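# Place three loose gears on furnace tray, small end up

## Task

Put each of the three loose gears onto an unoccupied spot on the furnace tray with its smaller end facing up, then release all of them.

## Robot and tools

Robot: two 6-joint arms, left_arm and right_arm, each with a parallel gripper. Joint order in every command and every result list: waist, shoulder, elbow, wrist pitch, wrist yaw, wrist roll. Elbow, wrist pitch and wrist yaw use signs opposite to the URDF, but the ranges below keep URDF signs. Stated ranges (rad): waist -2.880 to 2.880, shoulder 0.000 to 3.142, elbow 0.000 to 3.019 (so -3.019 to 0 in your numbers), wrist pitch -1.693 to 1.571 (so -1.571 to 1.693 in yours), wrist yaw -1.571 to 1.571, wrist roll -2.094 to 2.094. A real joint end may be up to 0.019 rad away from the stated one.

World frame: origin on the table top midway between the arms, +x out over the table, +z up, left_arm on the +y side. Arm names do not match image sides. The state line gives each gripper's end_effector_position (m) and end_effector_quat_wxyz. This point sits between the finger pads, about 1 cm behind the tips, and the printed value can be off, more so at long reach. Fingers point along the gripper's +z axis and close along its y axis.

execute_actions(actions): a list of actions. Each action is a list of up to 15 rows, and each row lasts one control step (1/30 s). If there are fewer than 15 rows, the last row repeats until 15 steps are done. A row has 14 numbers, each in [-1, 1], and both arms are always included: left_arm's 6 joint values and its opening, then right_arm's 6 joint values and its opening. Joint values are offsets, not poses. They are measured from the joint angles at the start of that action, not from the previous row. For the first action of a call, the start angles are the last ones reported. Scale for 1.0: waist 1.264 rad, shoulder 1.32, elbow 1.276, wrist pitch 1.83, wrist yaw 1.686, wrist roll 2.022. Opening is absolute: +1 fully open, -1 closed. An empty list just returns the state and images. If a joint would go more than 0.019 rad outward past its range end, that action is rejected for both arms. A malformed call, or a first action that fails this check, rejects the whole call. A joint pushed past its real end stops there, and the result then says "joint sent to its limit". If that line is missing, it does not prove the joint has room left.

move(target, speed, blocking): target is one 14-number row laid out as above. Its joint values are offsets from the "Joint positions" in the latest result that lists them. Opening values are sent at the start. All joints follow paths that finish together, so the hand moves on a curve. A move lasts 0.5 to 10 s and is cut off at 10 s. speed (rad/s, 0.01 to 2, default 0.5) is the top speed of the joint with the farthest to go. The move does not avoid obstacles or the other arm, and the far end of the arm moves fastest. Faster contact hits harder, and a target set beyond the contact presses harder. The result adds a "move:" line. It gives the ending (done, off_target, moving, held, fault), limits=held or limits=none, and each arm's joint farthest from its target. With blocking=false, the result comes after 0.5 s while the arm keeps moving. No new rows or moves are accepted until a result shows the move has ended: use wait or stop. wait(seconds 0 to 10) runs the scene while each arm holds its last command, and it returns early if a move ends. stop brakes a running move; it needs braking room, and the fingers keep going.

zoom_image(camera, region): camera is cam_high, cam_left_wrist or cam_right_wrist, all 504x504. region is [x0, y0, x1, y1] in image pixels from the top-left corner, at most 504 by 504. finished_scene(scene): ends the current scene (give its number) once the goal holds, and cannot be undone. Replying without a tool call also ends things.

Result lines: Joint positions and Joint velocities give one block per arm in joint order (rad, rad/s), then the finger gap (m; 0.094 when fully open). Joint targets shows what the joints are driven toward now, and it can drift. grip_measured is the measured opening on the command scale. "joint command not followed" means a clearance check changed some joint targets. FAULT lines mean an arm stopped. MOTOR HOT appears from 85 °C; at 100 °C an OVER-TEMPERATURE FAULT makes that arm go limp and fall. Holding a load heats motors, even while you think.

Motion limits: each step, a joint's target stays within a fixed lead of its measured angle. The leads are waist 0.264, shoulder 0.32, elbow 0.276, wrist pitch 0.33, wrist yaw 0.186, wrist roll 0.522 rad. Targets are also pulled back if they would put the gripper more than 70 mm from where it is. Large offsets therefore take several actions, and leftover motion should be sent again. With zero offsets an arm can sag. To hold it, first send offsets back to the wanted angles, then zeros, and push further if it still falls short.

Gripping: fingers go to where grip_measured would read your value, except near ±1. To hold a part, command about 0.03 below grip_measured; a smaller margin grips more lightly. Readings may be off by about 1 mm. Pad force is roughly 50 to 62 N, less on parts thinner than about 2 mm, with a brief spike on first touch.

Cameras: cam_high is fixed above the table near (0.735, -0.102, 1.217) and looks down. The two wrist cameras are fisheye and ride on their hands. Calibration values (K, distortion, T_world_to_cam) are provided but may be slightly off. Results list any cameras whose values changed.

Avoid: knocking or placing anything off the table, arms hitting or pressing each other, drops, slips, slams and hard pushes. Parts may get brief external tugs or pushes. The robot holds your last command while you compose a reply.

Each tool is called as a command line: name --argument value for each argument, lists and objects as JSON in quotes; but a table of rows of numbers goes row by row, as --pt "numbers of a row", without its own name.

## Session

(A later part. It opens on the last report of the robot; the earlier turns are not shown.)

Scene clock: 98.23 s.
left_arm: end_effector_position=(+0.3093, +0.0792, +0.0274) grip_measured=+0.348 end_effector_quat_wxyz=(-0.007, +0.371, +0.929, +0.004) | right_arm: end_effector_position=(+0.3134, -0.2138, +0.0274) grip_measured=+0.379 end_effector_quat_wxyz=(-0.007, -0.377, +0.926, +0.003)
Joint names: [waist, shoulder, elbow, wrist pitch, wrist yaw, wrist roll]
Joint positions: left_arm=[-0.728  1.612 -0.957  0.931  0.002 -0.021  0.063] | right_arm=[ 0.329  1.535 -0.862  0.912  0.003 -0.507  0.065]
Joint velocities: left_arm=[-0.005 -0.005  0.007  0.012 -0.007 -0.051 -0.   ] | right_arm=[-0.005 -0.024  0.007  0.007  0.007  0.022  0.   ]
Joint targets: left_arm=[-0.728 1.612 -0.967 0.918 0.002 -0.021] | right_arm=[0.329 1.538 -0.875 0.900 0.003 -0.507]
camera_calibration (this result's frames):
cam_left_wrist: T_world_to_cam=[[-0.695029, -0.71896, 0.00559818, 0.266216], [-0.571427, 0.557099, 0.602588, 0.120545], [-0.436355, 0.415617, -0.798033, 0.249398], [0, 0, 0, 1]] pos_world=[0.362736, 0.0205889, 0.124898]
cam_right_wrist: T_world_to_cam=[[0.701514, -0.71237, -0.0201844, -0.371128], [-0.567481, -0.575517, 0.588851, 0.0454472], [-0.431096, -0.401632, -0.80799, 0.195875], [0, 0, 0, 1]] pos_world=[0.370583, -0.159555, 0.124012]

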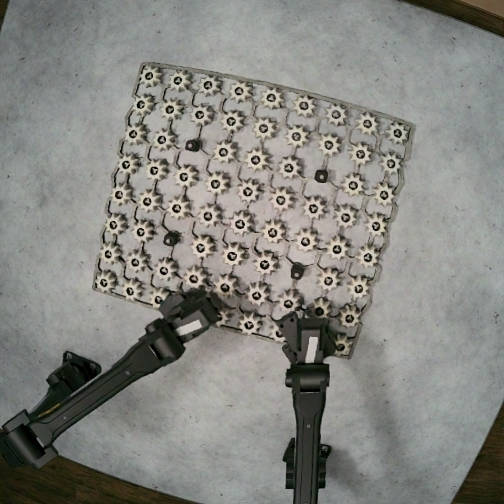

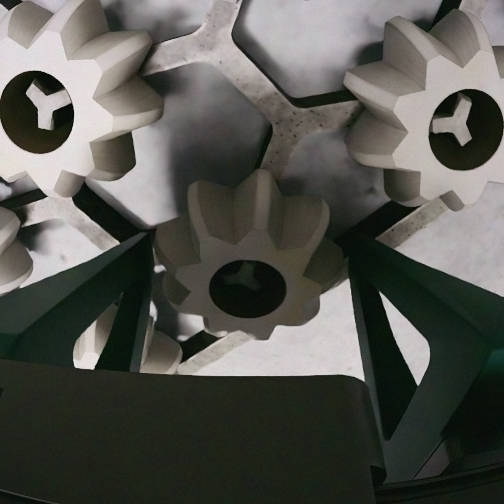

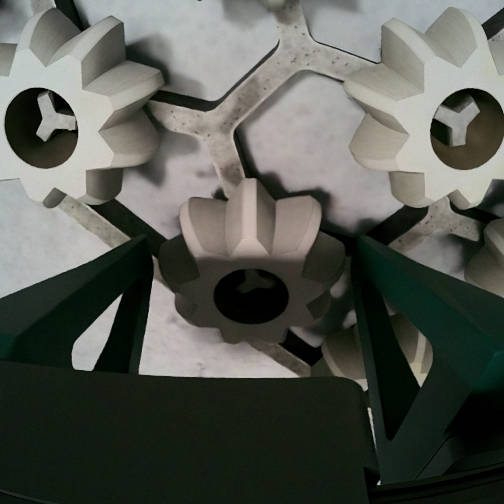

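execute_actions --actions '[[[0,-0.015,-0.02,0.005,0,0,0.36, 0,-0.015,-0.02,0.005,0,0,0.39],[0,-0.023,-0.025,0.007,0,0,0.36, 0,-0.023,-0.025,0.007,0,0,0.39],[0,-0.031,-0.03,0.009,0,0,0.36, 0,-0.031,-0.03,0.009,0,0,0.39],[0,-0.039,-0.033,0.011,0,0,0.36, 0,-0.039,-0.033,0.011,0,0,0.39],[0,-0.047,-0.036,0.013,0,0,0.36, 0,-0.047,-0.036,0.013,0,0,0.39],[0,-0.055,-0.036,0.016,0,0,0.36, 0,-0.055,-0.036,0.016,0,0,0.39],[0,-0.063,-0.036,0.019,0,0,0.36, 0,-0.063,-0.036,0.019,0,0,0.39],[0,-0.071,-0.036,0.022,0,0,0.36, 0,-0.071,-0.036,0.022,0,0,0.39],[0,-0.079,-0.036,0.025,0,0,0.36, 0,-0.079,-0.036,0.025,0,0,0.39],[0,-0.087,-0.036,0.028,0,0,0.38, 0,-0.087,-0.036,0.028,0,0,0.4],[0,-0.095,-0.036,0.031,0,0,0.38, 0,-0.095,-0.036,0.031,0,0,0.4],[0,-0.103,-0.036,0.034,0,0,0.38, 0,-0.103,-0.036,0.034,0,0,0.4],[0,-0.111,-0.036,0.037,0,0,0.38, 0,-0.111,-0.036,0.037,0,0,0.4],[0,-0.119,-0.036,0.04,0,0,0.38, 0,-0.119,-0.036,0.04,0,0,0.4],[0,-0.127,-0.036,0.043,0,0,0.38, 0,-0.127,-0.036,0.043,0,0,0.4]],[[0,-0.08,-0.036,0.03,0,0,0.4, 0,-0.08,-0.036,0.03,0,0,0.4]]]'

Scene clock: 100.00 s.
left_arm: end_effector_position=(+0.3033, +0.0852, +0.1176) grip_measured=+0.398 end_effector_quat_wxyz=(+0.059, +0.370, +0.927, -0.024) | right_arm: end_effector_position=(+0.3066, -0.2156, +0.1124) grip_measured=+0.399 end_effector_quat_wxyz=(+0.066, -0.376, +0.924, -0.006)
Joint names: [waist, shoulder, elbow, wrist pitch, wrist yaw, wrist roll]
Joint positions: left_arm=[-0.728  1.376 -0.962  1.03   0.002 -0.021  0.066] | right_arm=[ 0.329  1.294 -0.869  1.013  0.003 -0.507  0.066]
Joint velocities: left_arm=[-0.015  0.005 -0.002 -0.022 -0.081 -0.037 -0.   ] | right_arm=[ 0.005  0.015  0.002  0.002 -0.022 -0.007  0.   ]
Joint targets: left_arm=[-0.728 1.378 -1.003 1.041 0.002 -0.021] | right_arm=[0.329 1.297 -0.908 1.024 0.003 -0.507]
camera_calibration (this result's frames):
cam_left_wrist: T_world_to_cam=[[-0.695682, -0.718312, 0.0073098, 0.265758], [-0.626392, 0.611577, 0.483329, 0.0854373], [-0.351652, 0.331665, -0.875408, 0.306826], [0, 0, 0, 1]] pos_world=[0.346297, 0.0368828, 0.225361]
cam_right_wrist: T_world_to_cam=[[0.699227, -0.712995, 0.0521525, -0.373517], [-0.643878, -0.596385, 0.479318, 0.0217015], [-0.310648, -0.368732, -0.87609, 0.238655], [0, 0, 0, 1]] pos_world=[0.349284, -0.165373, 0.218161]

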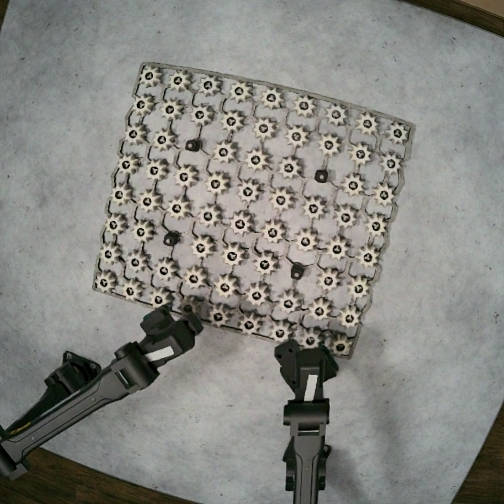

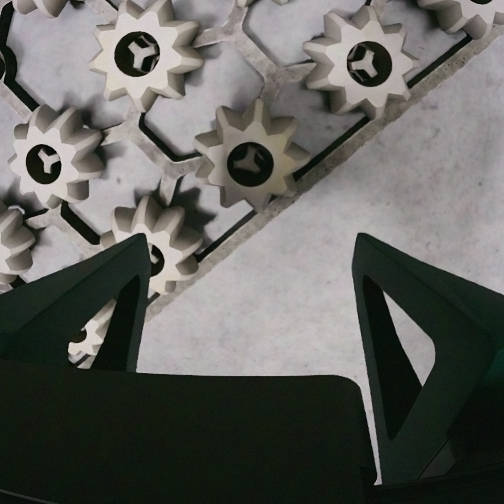

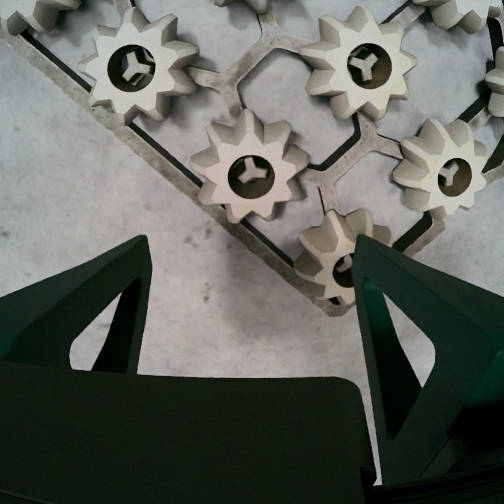

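Both gears are seated on pegs. Quick check of overhead for any empty spots.

zoom_image --camera "cam_high" --region '[80,50,430,370]'

Region (80, 50, 430, 370) of cam_high's 504x504 image, scaled by 1.440, with more detail than that image has; it fills the top 461 rows of this view, and the rest is white.

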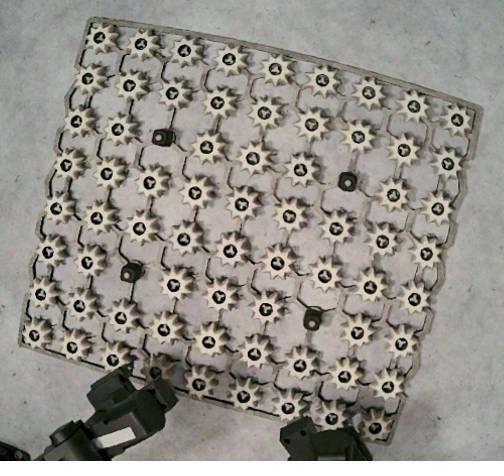

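finished_scene --scene 1

The scene is finished: the task was done.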